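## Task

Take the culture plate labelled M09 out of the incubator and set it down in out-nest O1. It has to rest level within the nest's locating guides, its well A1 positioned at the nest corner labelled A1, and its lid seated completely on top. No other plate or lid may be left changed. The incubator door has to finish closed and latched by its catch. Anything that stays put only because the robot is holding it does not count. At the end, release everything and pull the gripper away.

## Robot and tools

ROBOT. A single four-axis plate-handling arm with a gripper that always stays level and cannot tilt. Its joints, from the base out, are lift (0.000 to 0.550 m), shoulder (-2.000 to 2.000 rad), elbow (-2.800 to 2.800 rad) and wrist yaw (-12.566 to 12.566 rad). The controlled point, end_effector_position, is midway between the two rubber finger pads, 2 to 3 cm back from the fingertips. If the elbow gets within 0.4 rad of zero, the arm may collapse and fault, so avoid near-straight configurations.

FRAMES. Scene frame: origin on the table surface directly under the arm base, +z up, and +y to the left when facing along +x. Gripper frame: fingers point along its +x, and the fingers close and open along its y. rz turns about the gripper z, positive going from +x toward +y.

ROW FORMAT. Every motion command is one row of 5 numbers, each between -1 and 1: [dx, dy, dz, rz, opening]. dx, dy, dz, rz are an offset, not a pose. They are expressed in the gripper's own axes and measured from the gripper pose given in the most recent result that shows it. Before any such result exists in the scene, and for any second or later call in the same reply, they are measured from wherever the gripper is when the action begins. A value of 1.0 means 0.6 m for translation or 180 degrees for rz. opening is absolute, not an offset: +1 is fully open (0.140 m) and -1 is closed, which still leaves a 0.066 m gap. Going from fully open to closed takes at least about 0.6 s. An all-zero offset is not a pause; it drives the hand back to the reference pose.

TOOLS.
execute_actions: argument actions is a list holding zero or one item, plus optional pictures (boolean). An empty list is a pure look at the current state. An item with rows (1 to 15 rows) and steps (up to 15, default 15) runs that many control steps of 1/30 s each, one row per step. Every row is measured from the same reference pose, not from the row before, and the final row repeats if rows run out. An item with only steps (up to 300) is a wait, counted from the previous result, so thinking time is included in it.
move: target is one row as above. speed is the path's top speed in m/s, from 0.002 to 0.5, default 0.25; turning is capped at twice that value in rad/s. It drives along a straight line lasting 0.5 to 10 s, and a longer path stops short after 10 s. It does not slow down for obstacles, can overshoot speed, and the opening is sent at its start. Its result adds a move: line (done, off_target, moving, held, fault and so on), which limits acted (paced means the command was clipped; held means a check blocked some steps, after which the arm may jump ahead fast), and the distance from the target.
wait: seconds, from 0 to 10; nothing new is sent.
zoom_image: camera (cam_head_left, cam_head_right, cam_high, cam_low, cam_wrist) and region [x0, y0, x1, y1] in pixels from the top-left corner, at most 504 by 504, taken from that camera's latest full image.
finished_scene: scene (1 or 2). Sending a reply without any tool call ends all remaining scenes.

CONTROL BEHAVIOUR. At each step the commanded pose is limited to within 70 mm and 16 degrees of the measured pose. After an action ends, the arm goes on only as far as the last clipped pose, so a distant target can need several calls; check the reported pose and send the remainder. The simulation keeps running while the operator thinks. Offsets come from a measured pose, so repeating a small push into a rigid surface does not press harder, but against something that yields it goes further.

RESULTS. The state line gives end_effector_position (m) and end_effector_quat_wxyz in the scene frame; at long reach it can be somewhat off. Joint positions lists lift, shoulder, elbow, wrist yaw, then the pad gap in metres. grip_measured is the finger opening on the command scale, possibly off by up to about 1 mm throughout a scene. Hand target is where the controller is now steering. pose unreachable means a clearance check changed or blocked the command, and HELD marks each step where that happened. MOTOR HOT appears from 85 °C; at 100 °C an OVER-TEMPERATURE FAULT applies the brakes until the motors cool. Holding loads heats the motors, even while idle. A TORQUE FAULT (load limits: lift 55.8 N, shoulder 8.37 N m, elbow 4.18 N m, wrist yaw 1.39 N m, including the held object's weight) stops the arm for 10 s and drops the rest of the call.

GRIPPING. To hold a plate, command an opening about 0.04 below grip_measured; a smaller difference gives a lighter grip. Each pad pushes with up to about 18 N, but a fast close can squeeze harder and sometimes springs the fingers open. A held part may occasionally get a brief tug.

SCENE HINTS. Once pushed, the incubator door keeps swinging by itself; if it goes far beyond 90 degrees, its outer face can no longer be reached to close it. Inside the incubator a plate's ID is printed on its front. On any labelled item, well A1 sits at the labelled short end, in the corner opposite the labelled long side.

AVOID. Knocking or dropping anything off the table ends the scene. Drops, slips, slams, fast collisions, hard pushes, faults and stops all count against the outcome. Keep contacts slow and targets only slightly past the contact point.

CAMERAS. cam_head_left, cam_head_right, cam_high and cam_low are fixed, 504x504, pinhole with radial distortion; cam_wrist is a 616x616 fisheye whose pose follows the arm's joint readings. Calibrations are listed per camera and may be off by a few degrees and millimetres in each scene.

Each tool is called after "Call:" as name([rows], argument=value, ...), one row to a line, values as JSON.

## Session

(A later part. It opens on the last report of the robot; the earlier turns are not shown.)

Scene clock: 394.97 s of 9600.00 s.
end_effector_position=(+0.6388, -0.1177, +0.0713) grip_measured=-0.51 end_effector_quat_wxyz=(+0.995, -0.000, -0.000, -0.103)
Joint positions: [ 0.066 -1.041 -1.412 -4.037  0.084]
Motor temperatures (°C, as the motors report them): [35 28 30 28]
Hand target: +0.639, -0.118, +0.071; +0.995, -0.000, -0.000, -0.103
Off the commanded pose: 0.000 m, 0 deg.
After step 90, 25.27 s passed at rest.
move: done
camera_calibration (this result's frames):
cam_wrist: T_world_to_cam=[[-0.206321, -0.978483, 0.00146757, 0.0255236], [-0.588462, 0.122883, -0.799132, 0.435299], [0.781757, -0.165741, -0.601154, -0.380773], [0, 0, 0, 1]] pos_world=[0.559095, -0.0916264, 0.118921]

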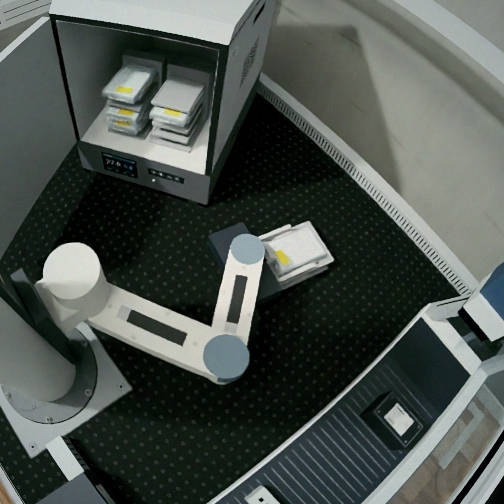

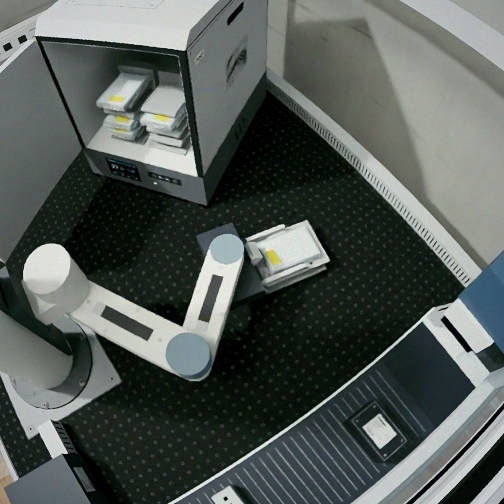

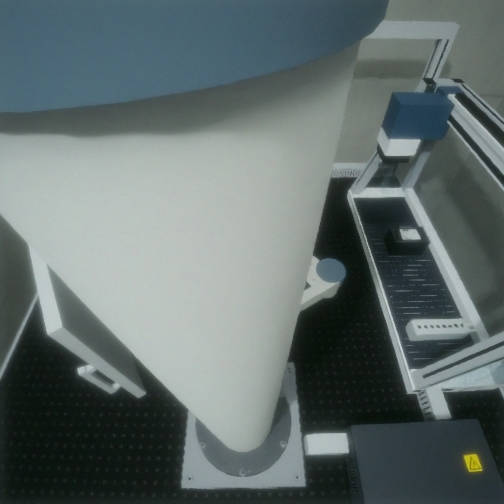

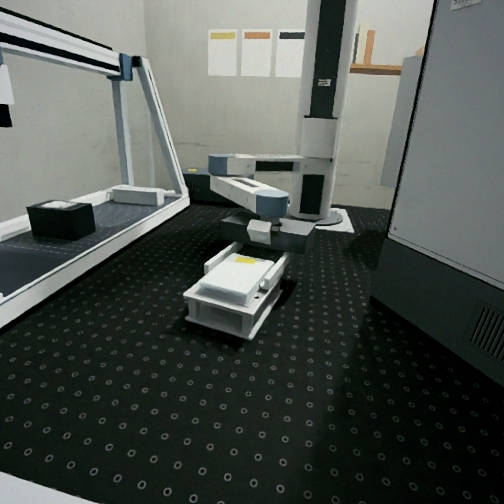

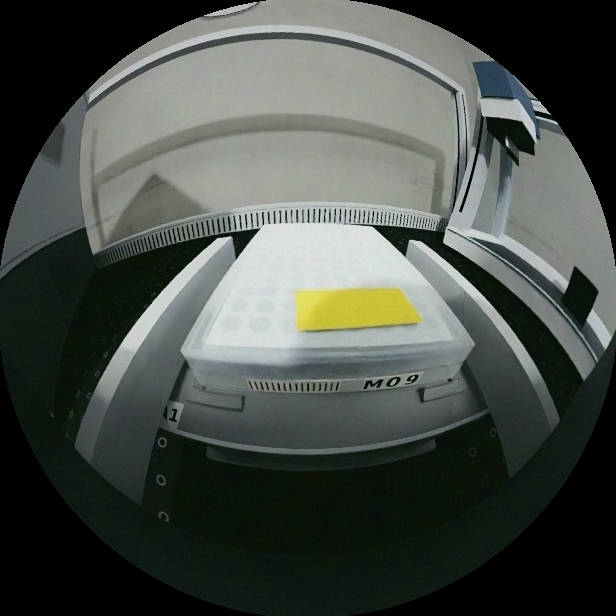

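Call:
zoom_image(camera="cam_wrist", region=[175, 350, 255, 420])

Call:
zoom_image(camera="cam_wrist", region=[400, 345, 480, 415])

Call:
zoom_image(camera="cam_low", region=[180, 265, 280, 325])

Region (175, 350, 255, 420) of cam_wrist's 616x616 image, scaled by 6.300, with more detail than that image has; it fills the top 441 rows of this view, and the rest is white.

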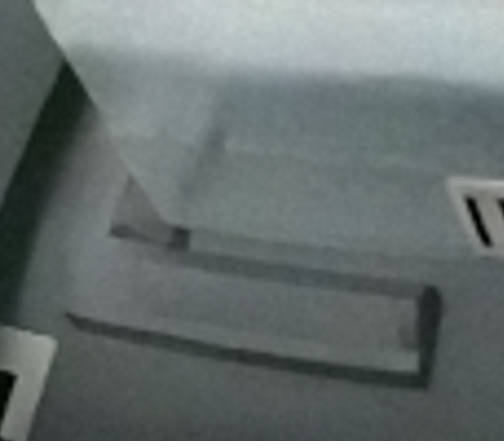

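Region (400, 345, 480, 415) of cam_wrist's 616x616 image, scaled by 6.300, with more detail than that image has; it fills the top 441 rows of this view, and the rest is white.

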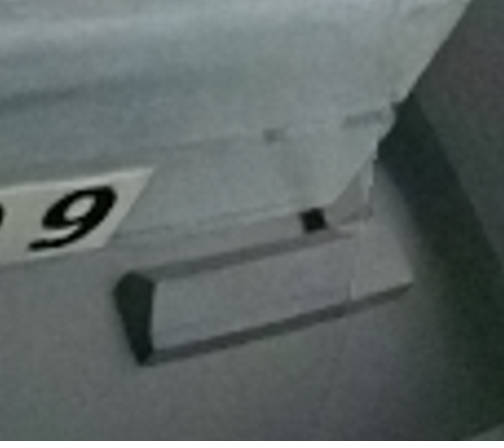

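Region (180, 265, 280, 325) of cam_low's 504x504 image, scaled by 5.040, with more detail than that image has; it fills the top 302 rows of this view, and the rest is white.

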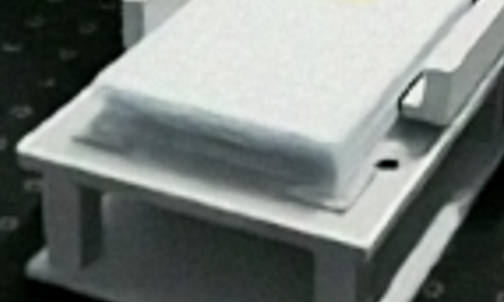

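Call:
move(target=[0.0004, 0.0, -0.0053, 0.0002, -0.555], speed=0.008)

Scene clock: 409.20 s of 9600.00 s.
end_effector_position=(+0.6389, -0.1178, +0.0681) grip_measured=-0.51 end_effector_quat_wxyz=(+0.995, -0.000, -0.000, -0.103)
Joint positions: [ 0.063 -1.041 -1.413 -4.036  0.084]
Motor temperatures (°C, as the motors report them): [35 28 30 28]
Hand target: +0.639, -0.118, +0.068; +0.995, -0.000, -0.000, -0.103
Off the commanded pose: 0.000 m, 0 deg.
After step 90, 10.53 s passed at rest.
move: done
camera_calibration (this result's frames):
cam_wrist: T_world_to_cam=[[-0.206127, -0.978524, 0.00146757, 0.0253219], [-0.588487, 0.122767, -0.799132, 0.432833], [0.78179, -0.165587, -0.601154, -0.38279], [0, 0, 0, 1]] pos_world=[0.559197, -0.0917444, 0.115738]

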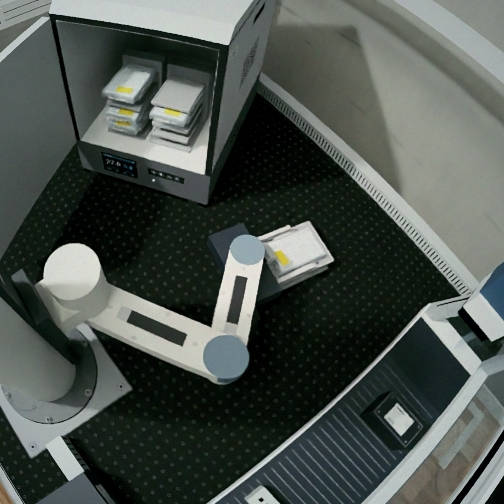

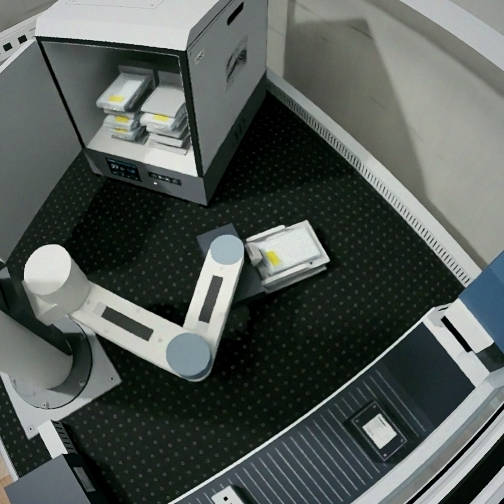

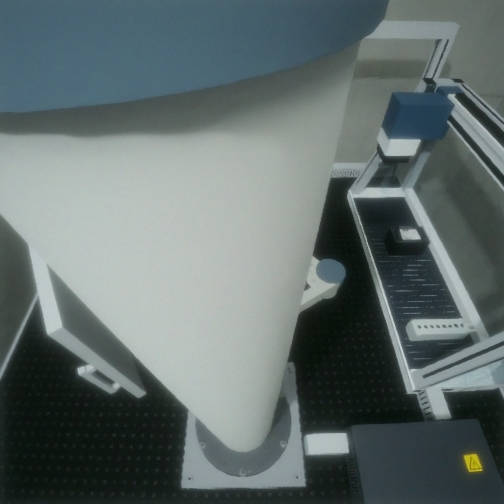

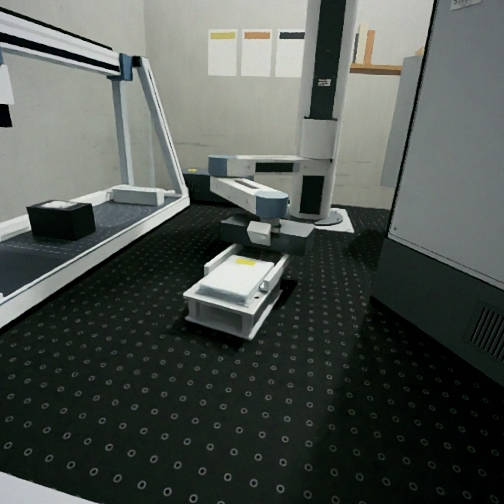

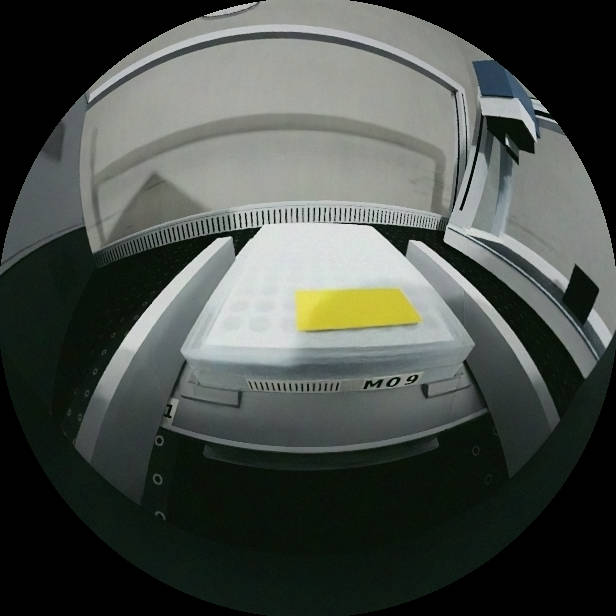

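Call:
zoom_image(camera="cam_wrist", region=[175, 350, 255, 420])

Call:
zoom_image(camera="cam_wrist", region=[400, 345, 480, 415])

Call:
zoom_image(camera="cam_low", region=[180, 265, 280, 325])

Region (175, 350, 255, 420) of cam_wrist's 616x616 image, scaled by 6.300, with more detail than that image has; it fills the top 441 rows of this view, and the rest is white.

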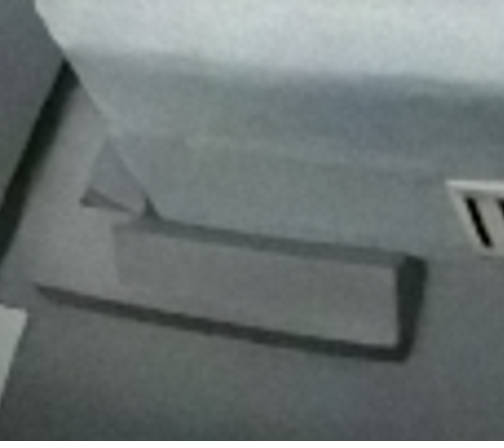

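Region (400, 345, 480, 415) of cam_wrist's 616x616 image, scaled by 6.300, with more detail than that image has; it fills the top 441 rows of this view, and the rest is white.

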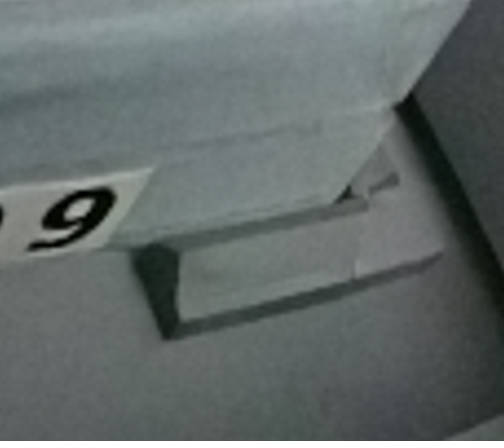

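Region (180, 265, 280, 325) of cam_low's 504x504 image, scaled by 5.040, with more detail than that image has; it fills the top 302 rows of this view, and the rest is white.

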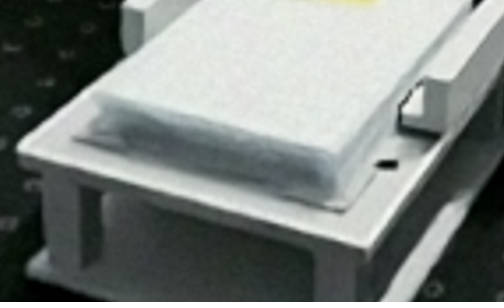

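Call:
execute_actions([
  {"rows": [[0,0,-0.0003,0,-0.555],[0,0,-0.0006,0,-0.555],[0,0,-0.0008,0,-0.555],[0,0,-0.0008,0,-0.55],[0,0,-0.0008,0,-0.54],[0,0,-0.0008,0,-0.53],[0,0,-0.0008,0,-0.52],[0,0,-0.0008,0,-0.51],[0,0,-0.0008,0,-0.50],[0,0,-0.0008,0,-0.49],[0,0,-0.0008,0,-0.47],[0,0,-0.0008,0,-0.43],[0,0,-0.0008,0,-0.37],[0,0,-0.0008,0,-0.3],[0,0,-0.0008,0,-0.2]], "steps": 15},
], pictures=false)

Call:
move(target=[0.0, 0.0, 0.07, 0.0, -0.2], speed=0.08)

Scene clock: 417.03 s of 9600.00 s.
end_effector_position=(+0.6389, -0.1178, +0.0677) grip_measured=-0.25 end_effector_quat_wxyz=(+0.995, -0.000, -0.000, -0.103)
Joint positions: [ 0.063 -1.041 -1.412 -4.037  0.094]
Motor temperatures (°C, as the motors report them): [35 28 30 28]
Hand target: +0.639, -0.118, +0.068; +0.995, -0.000, -0.000, -0.103
Off the commanded pose: 0.000 m, 0 deg.
Steps of this call (steps 1 to 90: nothing new was sent; then 4.33 s passed at rest; steps 91 to 105: all 15 steps of this action). Readings (end_effector_position):
91: (+0.6389, -0.1178, +0.0681)
92: (+0.6389, -0.1178, +0.0679)
94: (+0.6389, -0.1178, +0.0677)
98: (+0.6389, -0.1178, +0.0677)
105: the state above

Scene clock: 418.07 s of 9600.00 s.
end_effector_position=(+0.6389, -0.1178, +0.1097) grip_measured=-0.20 end_effector_quat_wxyz=(+0.995, -0.000, -0.000, -0.103)
Joint positions: [ 0.105 -1.041 -1.412 -4.037  0.096]
Motor temperatures (°C, as the motors report them): [35 28 30 28]
Hand target: +0.639, -0.118, +0.110; +0.995, -0.000, -0.000, -0.103
Off the commanded pose: 0.000 m, 0 deg.
move: done
camera_calibration (this result's frames):
cam_wrist: T_world_to_cam=[[-0.206207, -0.978507, 0.00146757, 0.0253064], [-0.588477, 0.122815, -0.799132, 0.466054], [0.781776, -0.16565, -0.601154, -0.357758], [0, 0, 0, 1]] pos_world=[0.559167, -0.0917384, 0.157334]

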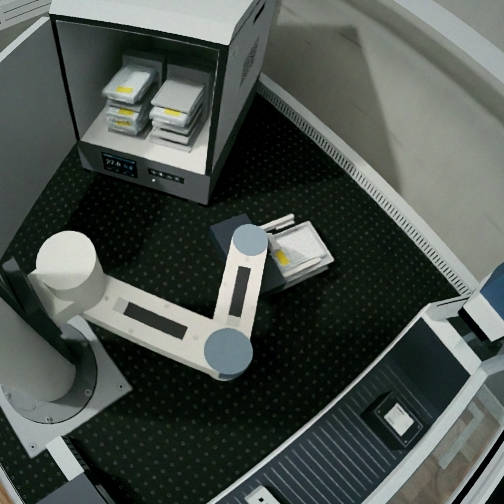

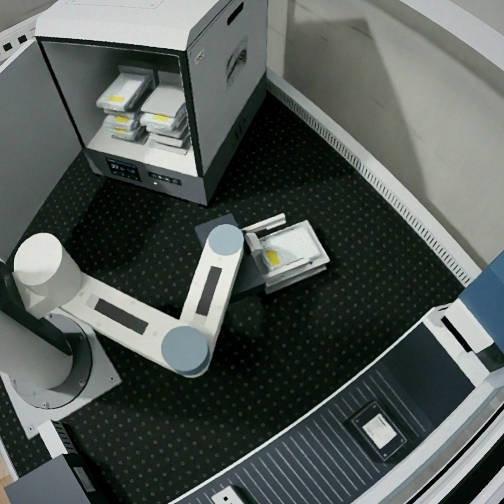

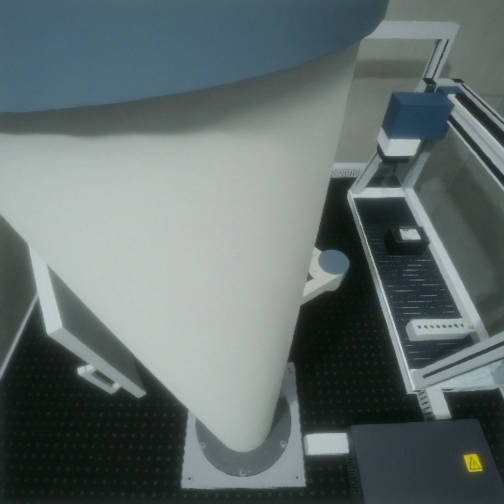

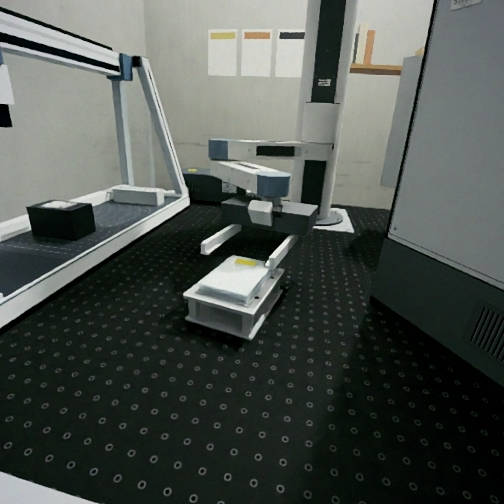

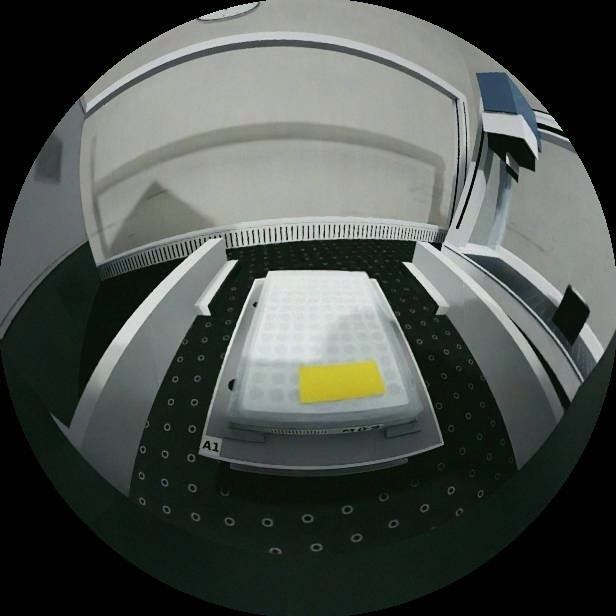

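Call:
zoom_image(camera="cam_low", region=[180, 245, 295, 325])

Call:
zoom_image(camera="cam_wrist", region=[190, 260, 450, 480])

Region (180, 245, 295, 325) of cam_low's 504x504 image, scaled by 4.383, with more detail than that image has; it fills the top 351 rows of this view, and the rest is white.

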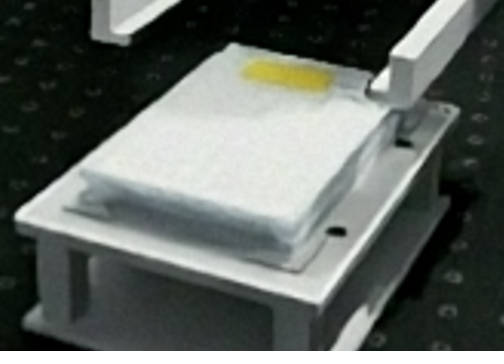

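Region (190, 260, 450, 480) of cam_wrist's 616x616 image, scaled by 1.938, with more detail than that image has; it fills the top 426 rows of this view, and the rest is white.

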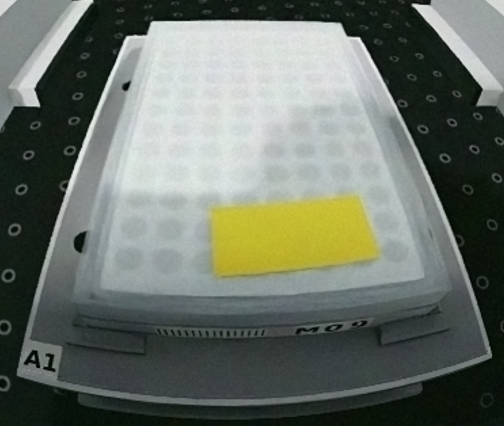

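Call:
move(target=[-0.4767, 0.416, 0.7388, 0.2543, -1.0], speed=0.3)

Scene clock: 479.83 s of 9600.00 s.
end_effector_position=(+0.4103, +0.1854, +0.5530) grip_measured=-1.00 end_effector_quat_wxyz=(+0.956, -0.000, -0.000, +0.292)
Joint positions: [ 0.548 -0.294 -0.608 -4.788  0.066]
Motor temperatures (°C, as the motors report them): [35 28 30 28]
Hand target: +0.410, +0.185, +0.553; +0.956, -0.000, -0.000, +0.292
Off the commanded pose: 0.000 m, 0 deg.
After step 90, 56.40 s passed at rest.
move: done
camera_calibration (this result's frames):
cam_wrist: T_world_to_cam=[[0.55793, -0.829887, 0.00146757, -0.0668517], [-0.498237, -0.336376, -0.799132, 0.696627], [0.663683, 0.445128, -0.601154, 0.0729553], [0, 0, 0, 1]] pos_world=[0.335964, 0.146374, 0.600652]

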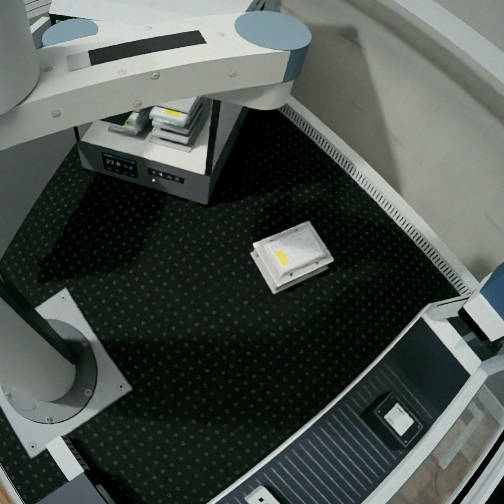

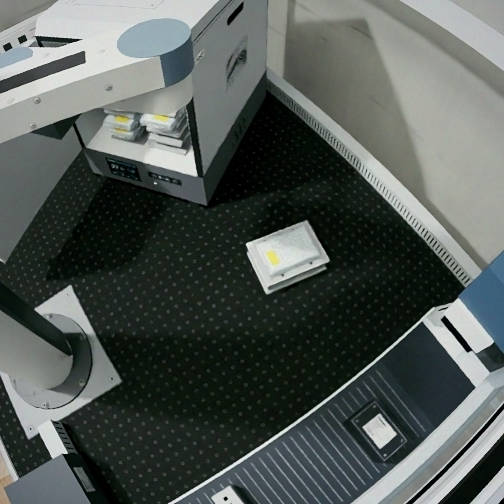

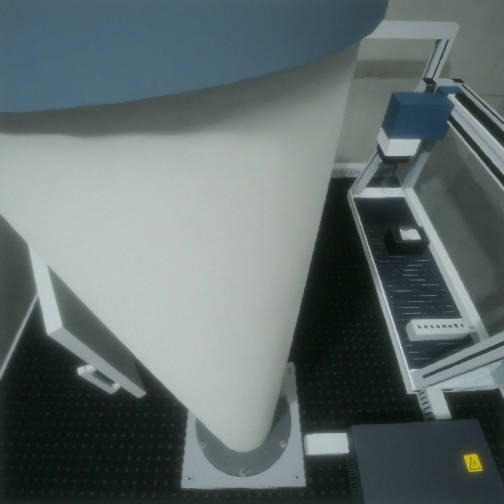

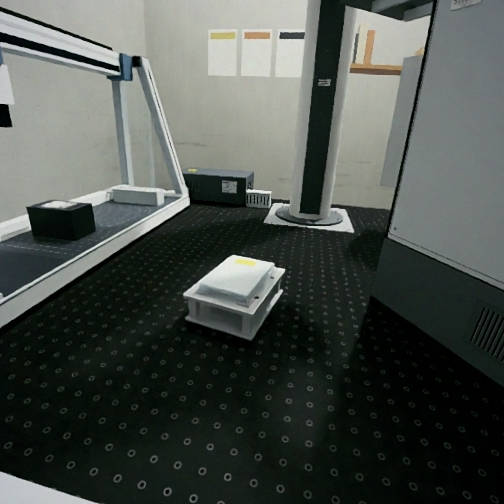

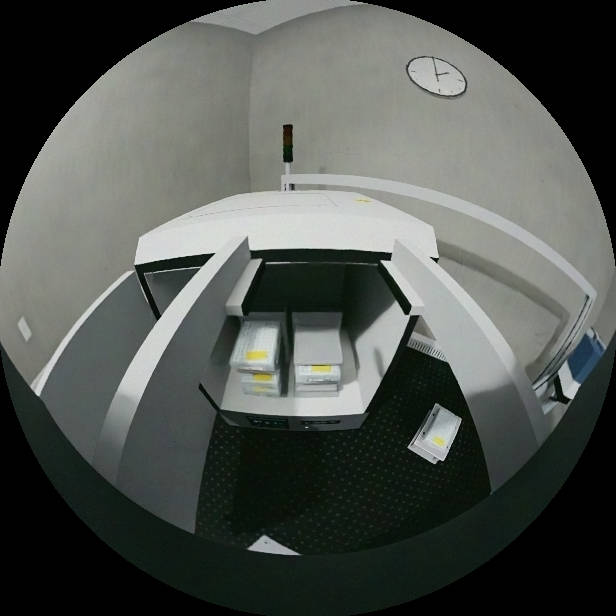

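Call:
zoom_image(camera="cam_wrist", region=[20, 220, 200, 400])

Call:
zoom_image(camera="cam_head_right", region=[235, 210, 345, 305])

Call:
zoom_image(camera="cam_wrist", region=[380, 210, 460, 290])

Region (20, 220, 200, 400) of cam_wrist's 616x616 image, scaled by 2.800, with more detail than that image has.

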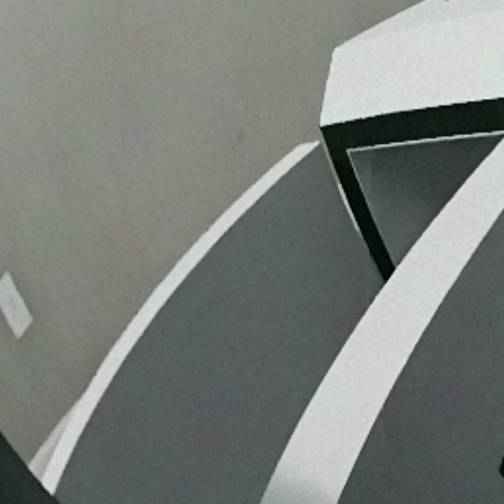

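Region (235, 210, 345, 305) of cam_head_right's 504x504 image, scaled by 4.582, with more detail than that image has; it fills the top 435 rows of this view, and the rest is white.

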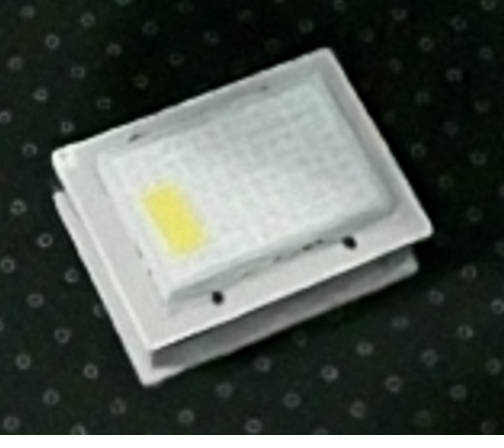

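Region (380, 210, 460, 290) of cam_wrist's 616x616 image, scaled by 6.300, with more detail than that image has.

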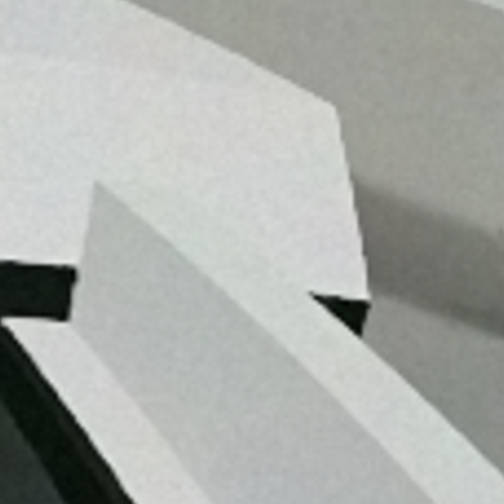

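Call:
move(target=[-0.2917, 0.565, 0.0, -0.159, -1.0], speed=0.2)

Scene clock: 526.83 s of 9600.00 s.
end_effector_position=(+0.0758, +0.3689, +0.5530) grip_measured=-1.00 end_effector_quat_wxyz=(+0.999, -0.000, -0.000, +0.047)
Joint positions: [ 0.548  1.61  -1.932 -5.867  0.066]
Motor temperatures (°C, as the motors report them): [35 28 30 28]
Hand target: +0.076, +0.369, +0.553; +0.999, -0.000, -0.000, +0.047
Off the commanded pose: 0.000 m, 0 deg.
After step 90, 41.70 s passed at rest.
move: done
camera_calibration (this result's frames):
cam_wrist: T_world_to_cam=[[0.092371, -0.995724, 0.00146757, 0.368569], [-0.598476, -0.0566971, -0.799132, 0.496175], [0.795798, 0.0729383, -0.601154, 0.340505], [0, 0, 0, 1]] pos_world=[-0.00806968, 0.370289, 0.600664]

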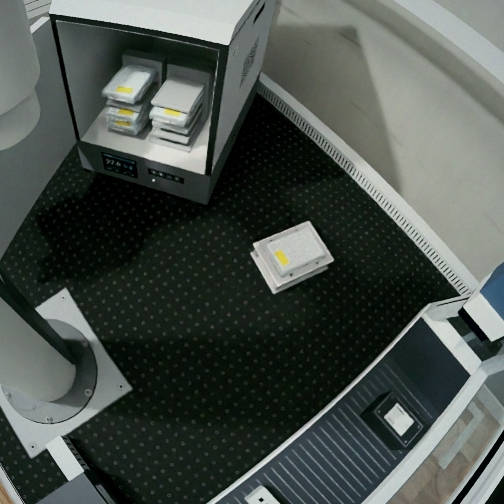

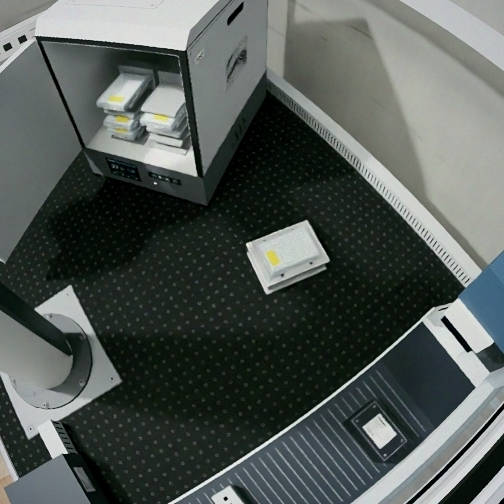

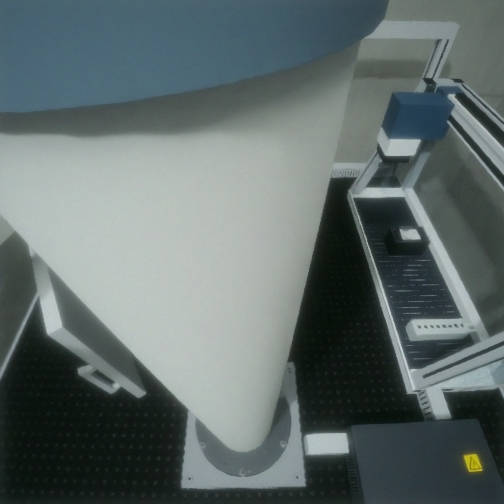

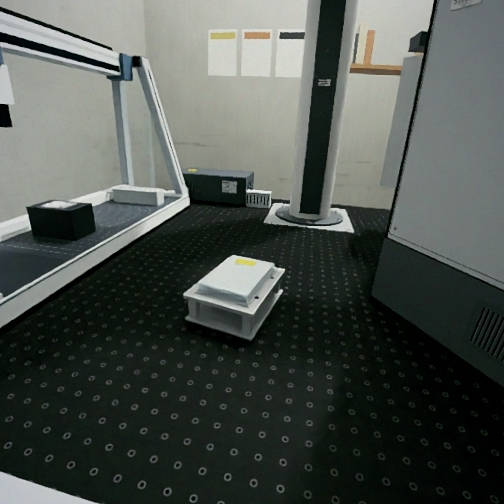

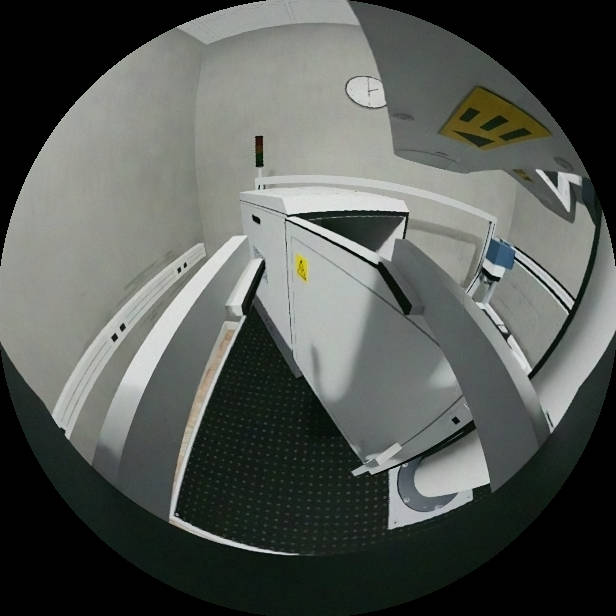

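Call:
execute_actions(actions=[])

Scene clock: 542.77 s of 9600.00 s.
end_effector_position=(+0.0758, +0.3690, +0.5530) grip_measured=-1.00 end_effector_quat_wxyz=(+0.999, -0.000, -0.000, +0.047)
Joint positions: [ 0.548  1.61  -1.932 -5.867  0.066]
Motor temperatures (°C, as the motors report them): [35 28 30 28]
Hand target: +0.076, +0.369, +0.553; +0.999, -0.000, -0.000, +0.047
Off the commanded pose: 0.000 m, 0 deg.
Steps of this call (steps 1 to 90: nothing new was sent; then 12.93 s passed at rest). Readings (end_effector_position):
1: (+0.0758, +0.3689, +0.5530)
2: (+0.0758, +0.3689, +0.5530)
4: (+0.0758, +0.3690, +0.5530)
8: (+0.0758, +0.3690, +0.5530)
90: the state above
camera_calibration (this result's frames):
cam_wrist: T_world_to_cam=[[0.0923499, -0.995726, 0.00146757, 0.368573], [-0.598477, -0.0566844, -0.799132, 0.496174], [0.795799, 0.0729214, -0.601154, 0.340506], [0, 0, 0, 1]] pos_world=[-0.00806306, 0.370293, 0.600664]

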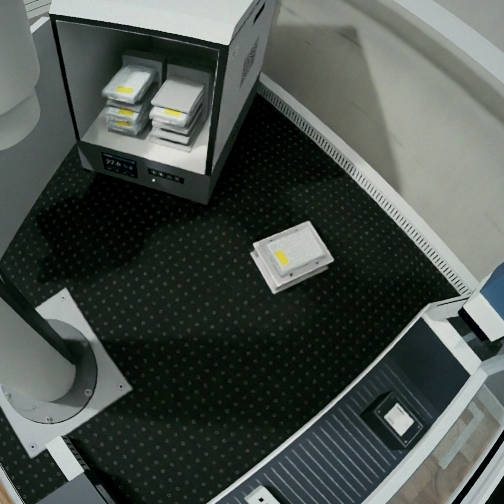

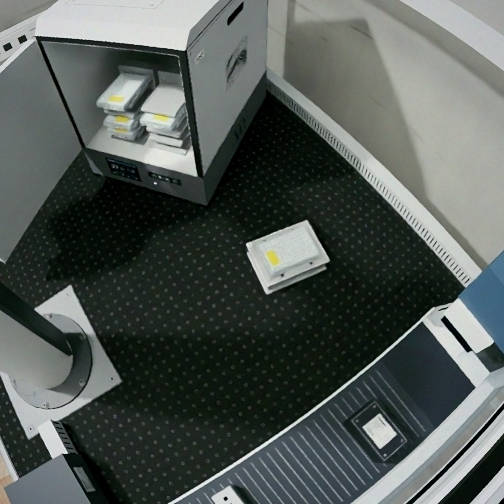

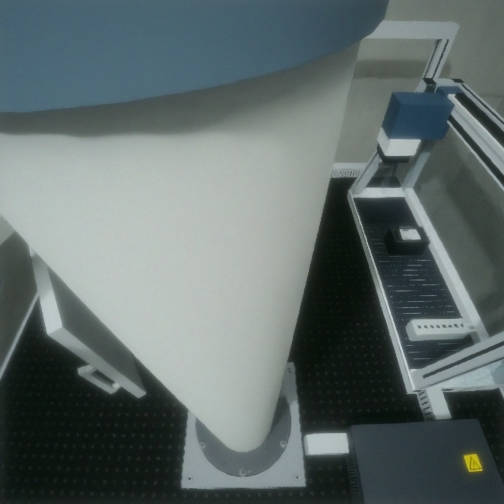

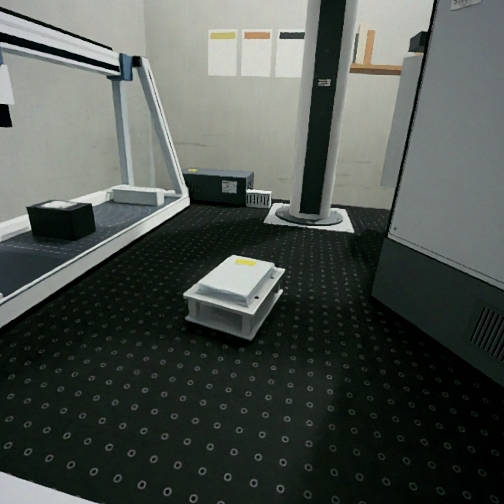

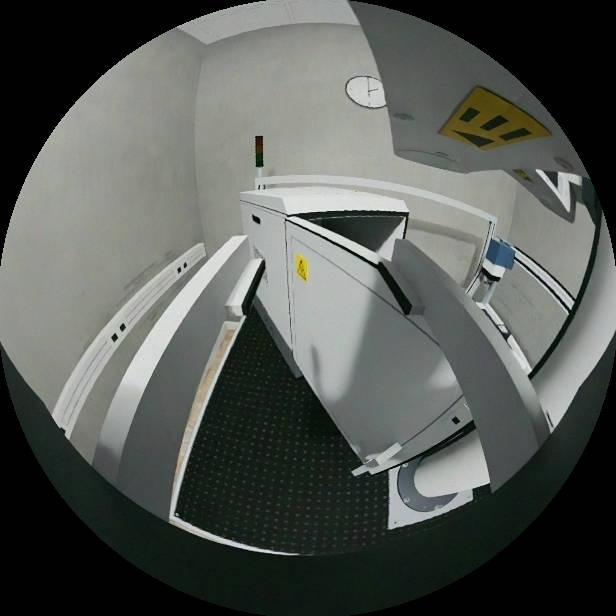

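Call:
zoom_image(camera="cam_wrist", region=[260, 180, 500, 420])

Region (260, 180, 500, 420) of cam_wrist's 616x616 image, scaled by 2.100, with more detail than that image has.

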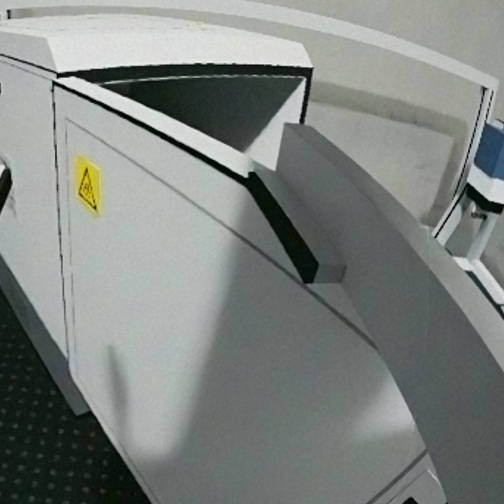

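Call:
move(target=[0.0096, -0.0176, -0.0967, 0, -1], speed=0.15)

Scene clock: 585.87 s of 9600.00 s.
end_effector_position=(+0.0825, +0.3590, +0.4950) grip_measured=-1.00 end_effector_quat_wxyz=(+0.999, -0.000, -0.000, +0.047)
Joint positions: [ 0.49   1.575 -1.853 -5.911  0.066]
Motor temperatures (°C, as the motors report them): [35 28 30 28]
Hand target: +0.083, +0.359, +0.495; +0.999, -0.000, -0.000, +0.047
Off the commanded pose: 0.000 m, 0 deg.
After step 90, 39.37 s passed at rest.
move: done
camera_calibration (this result's frames):
cam_wrist: T_world_to_cam=[[0.0926699, -0.995696, 0.00146757, 0.358102], [-0.598459, -0.0568767, -0.799132, 0.453259], [0.795776, 0.0731772, -0.601154, 0.30095], [0, 0, 0, 1]] pos_world=[-0.00141688, 0.360318, 0.542606]

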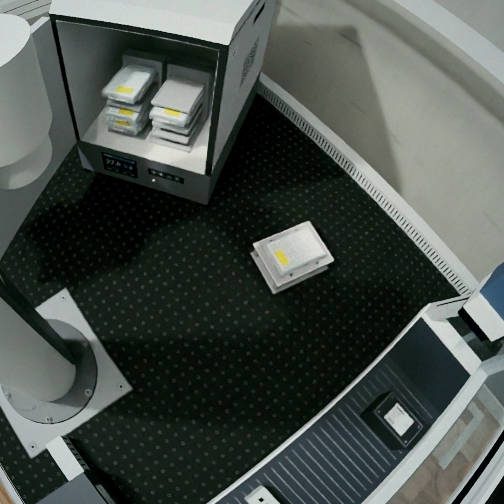

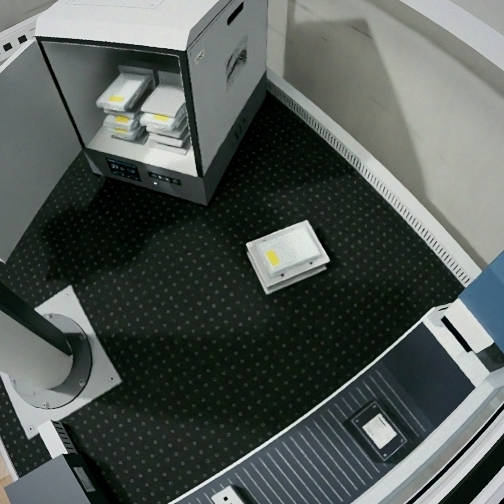

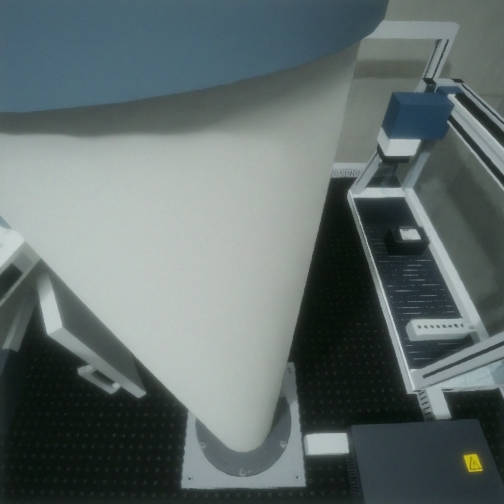

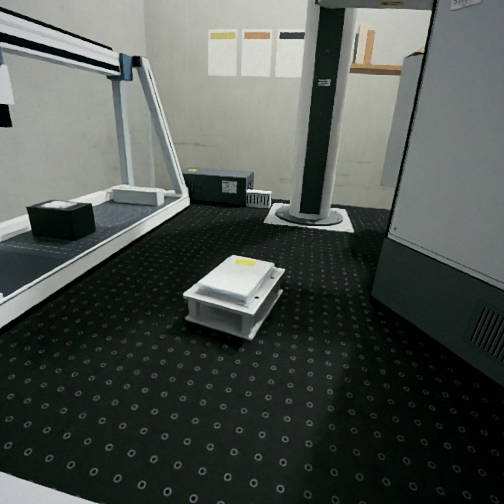

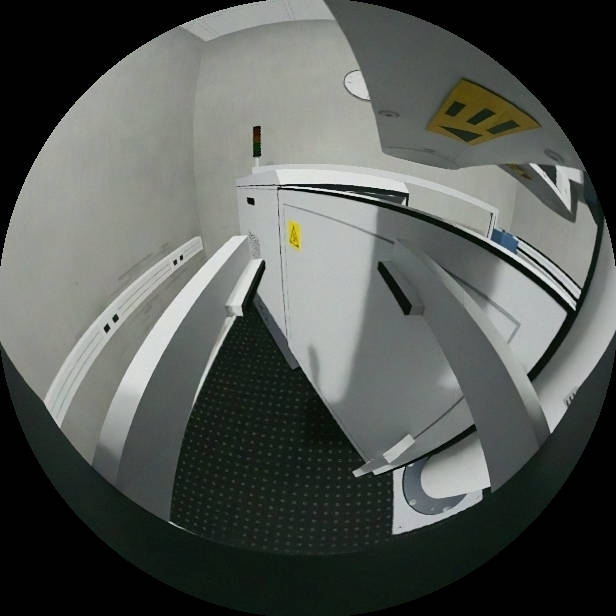

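Call:
move(target=[0.1695, -0.1885, 0, 0, -1], speed=0.07)

Scene clock: 591.27 s of 9600.00 s.
end_effector_position=(+0.1943, +0.2558, +0.4950) grip_measured=-1.00 end_effector_quat_wxyz=(+0.999, -0.000, -0.000, +0.047)
Joint positions: [ 0.49   1.129 -1.086 -6.233  0.066]
Motor temperatures (°C, as the motors report them): [35 28 30 28]
Hand target: +0.194, +0.256, +0.495; +0.999, -0.000, -0.000, +0.047
Off the commanded pose: 0.000 m, 0 deg.
move: done
camera_calibration (this result's frames):
cam_wrist: T_world_to_cam=[[0.0928569, -0.995678, 0.00146757, 0.244969], [-0.598448, -0.0569891, -0.799132, 0.514324], [0.795762, 0.0733267, -0.601154, 0.219484], [0, 0, 0, 1]] pos_world=[0.110392, 0.257127, 0.542597]

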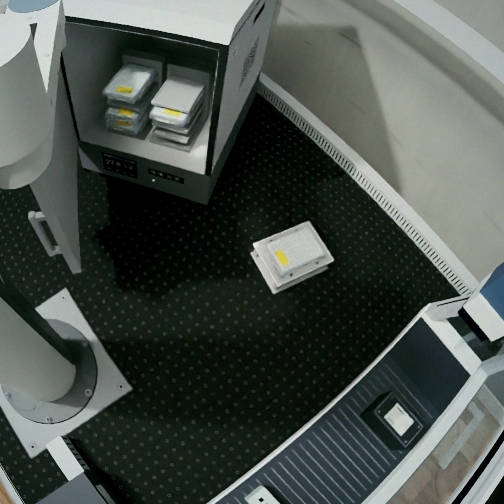

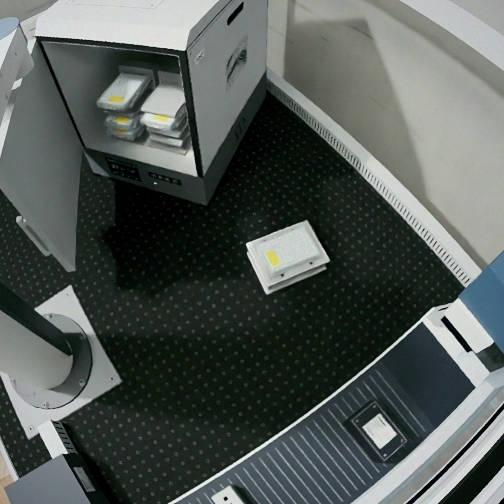

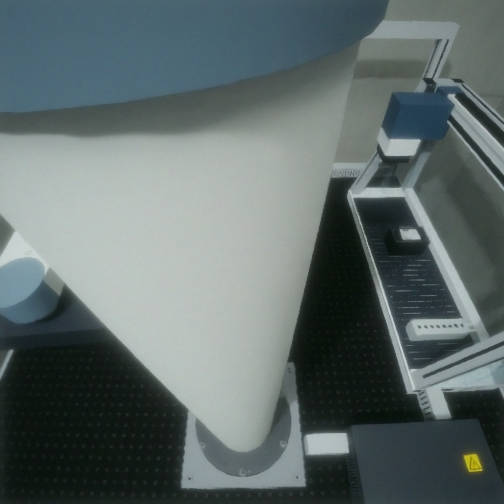

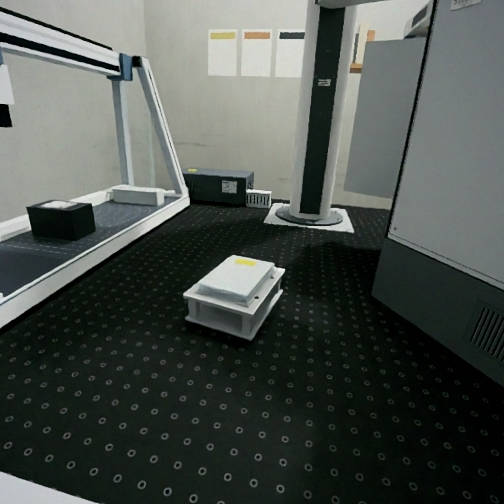

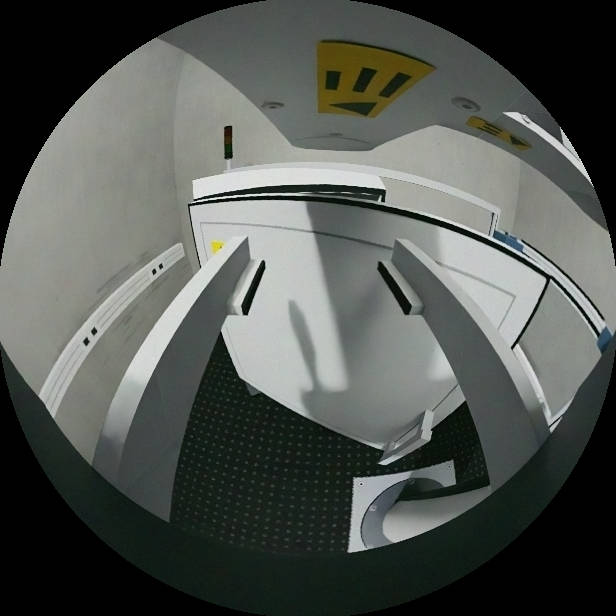

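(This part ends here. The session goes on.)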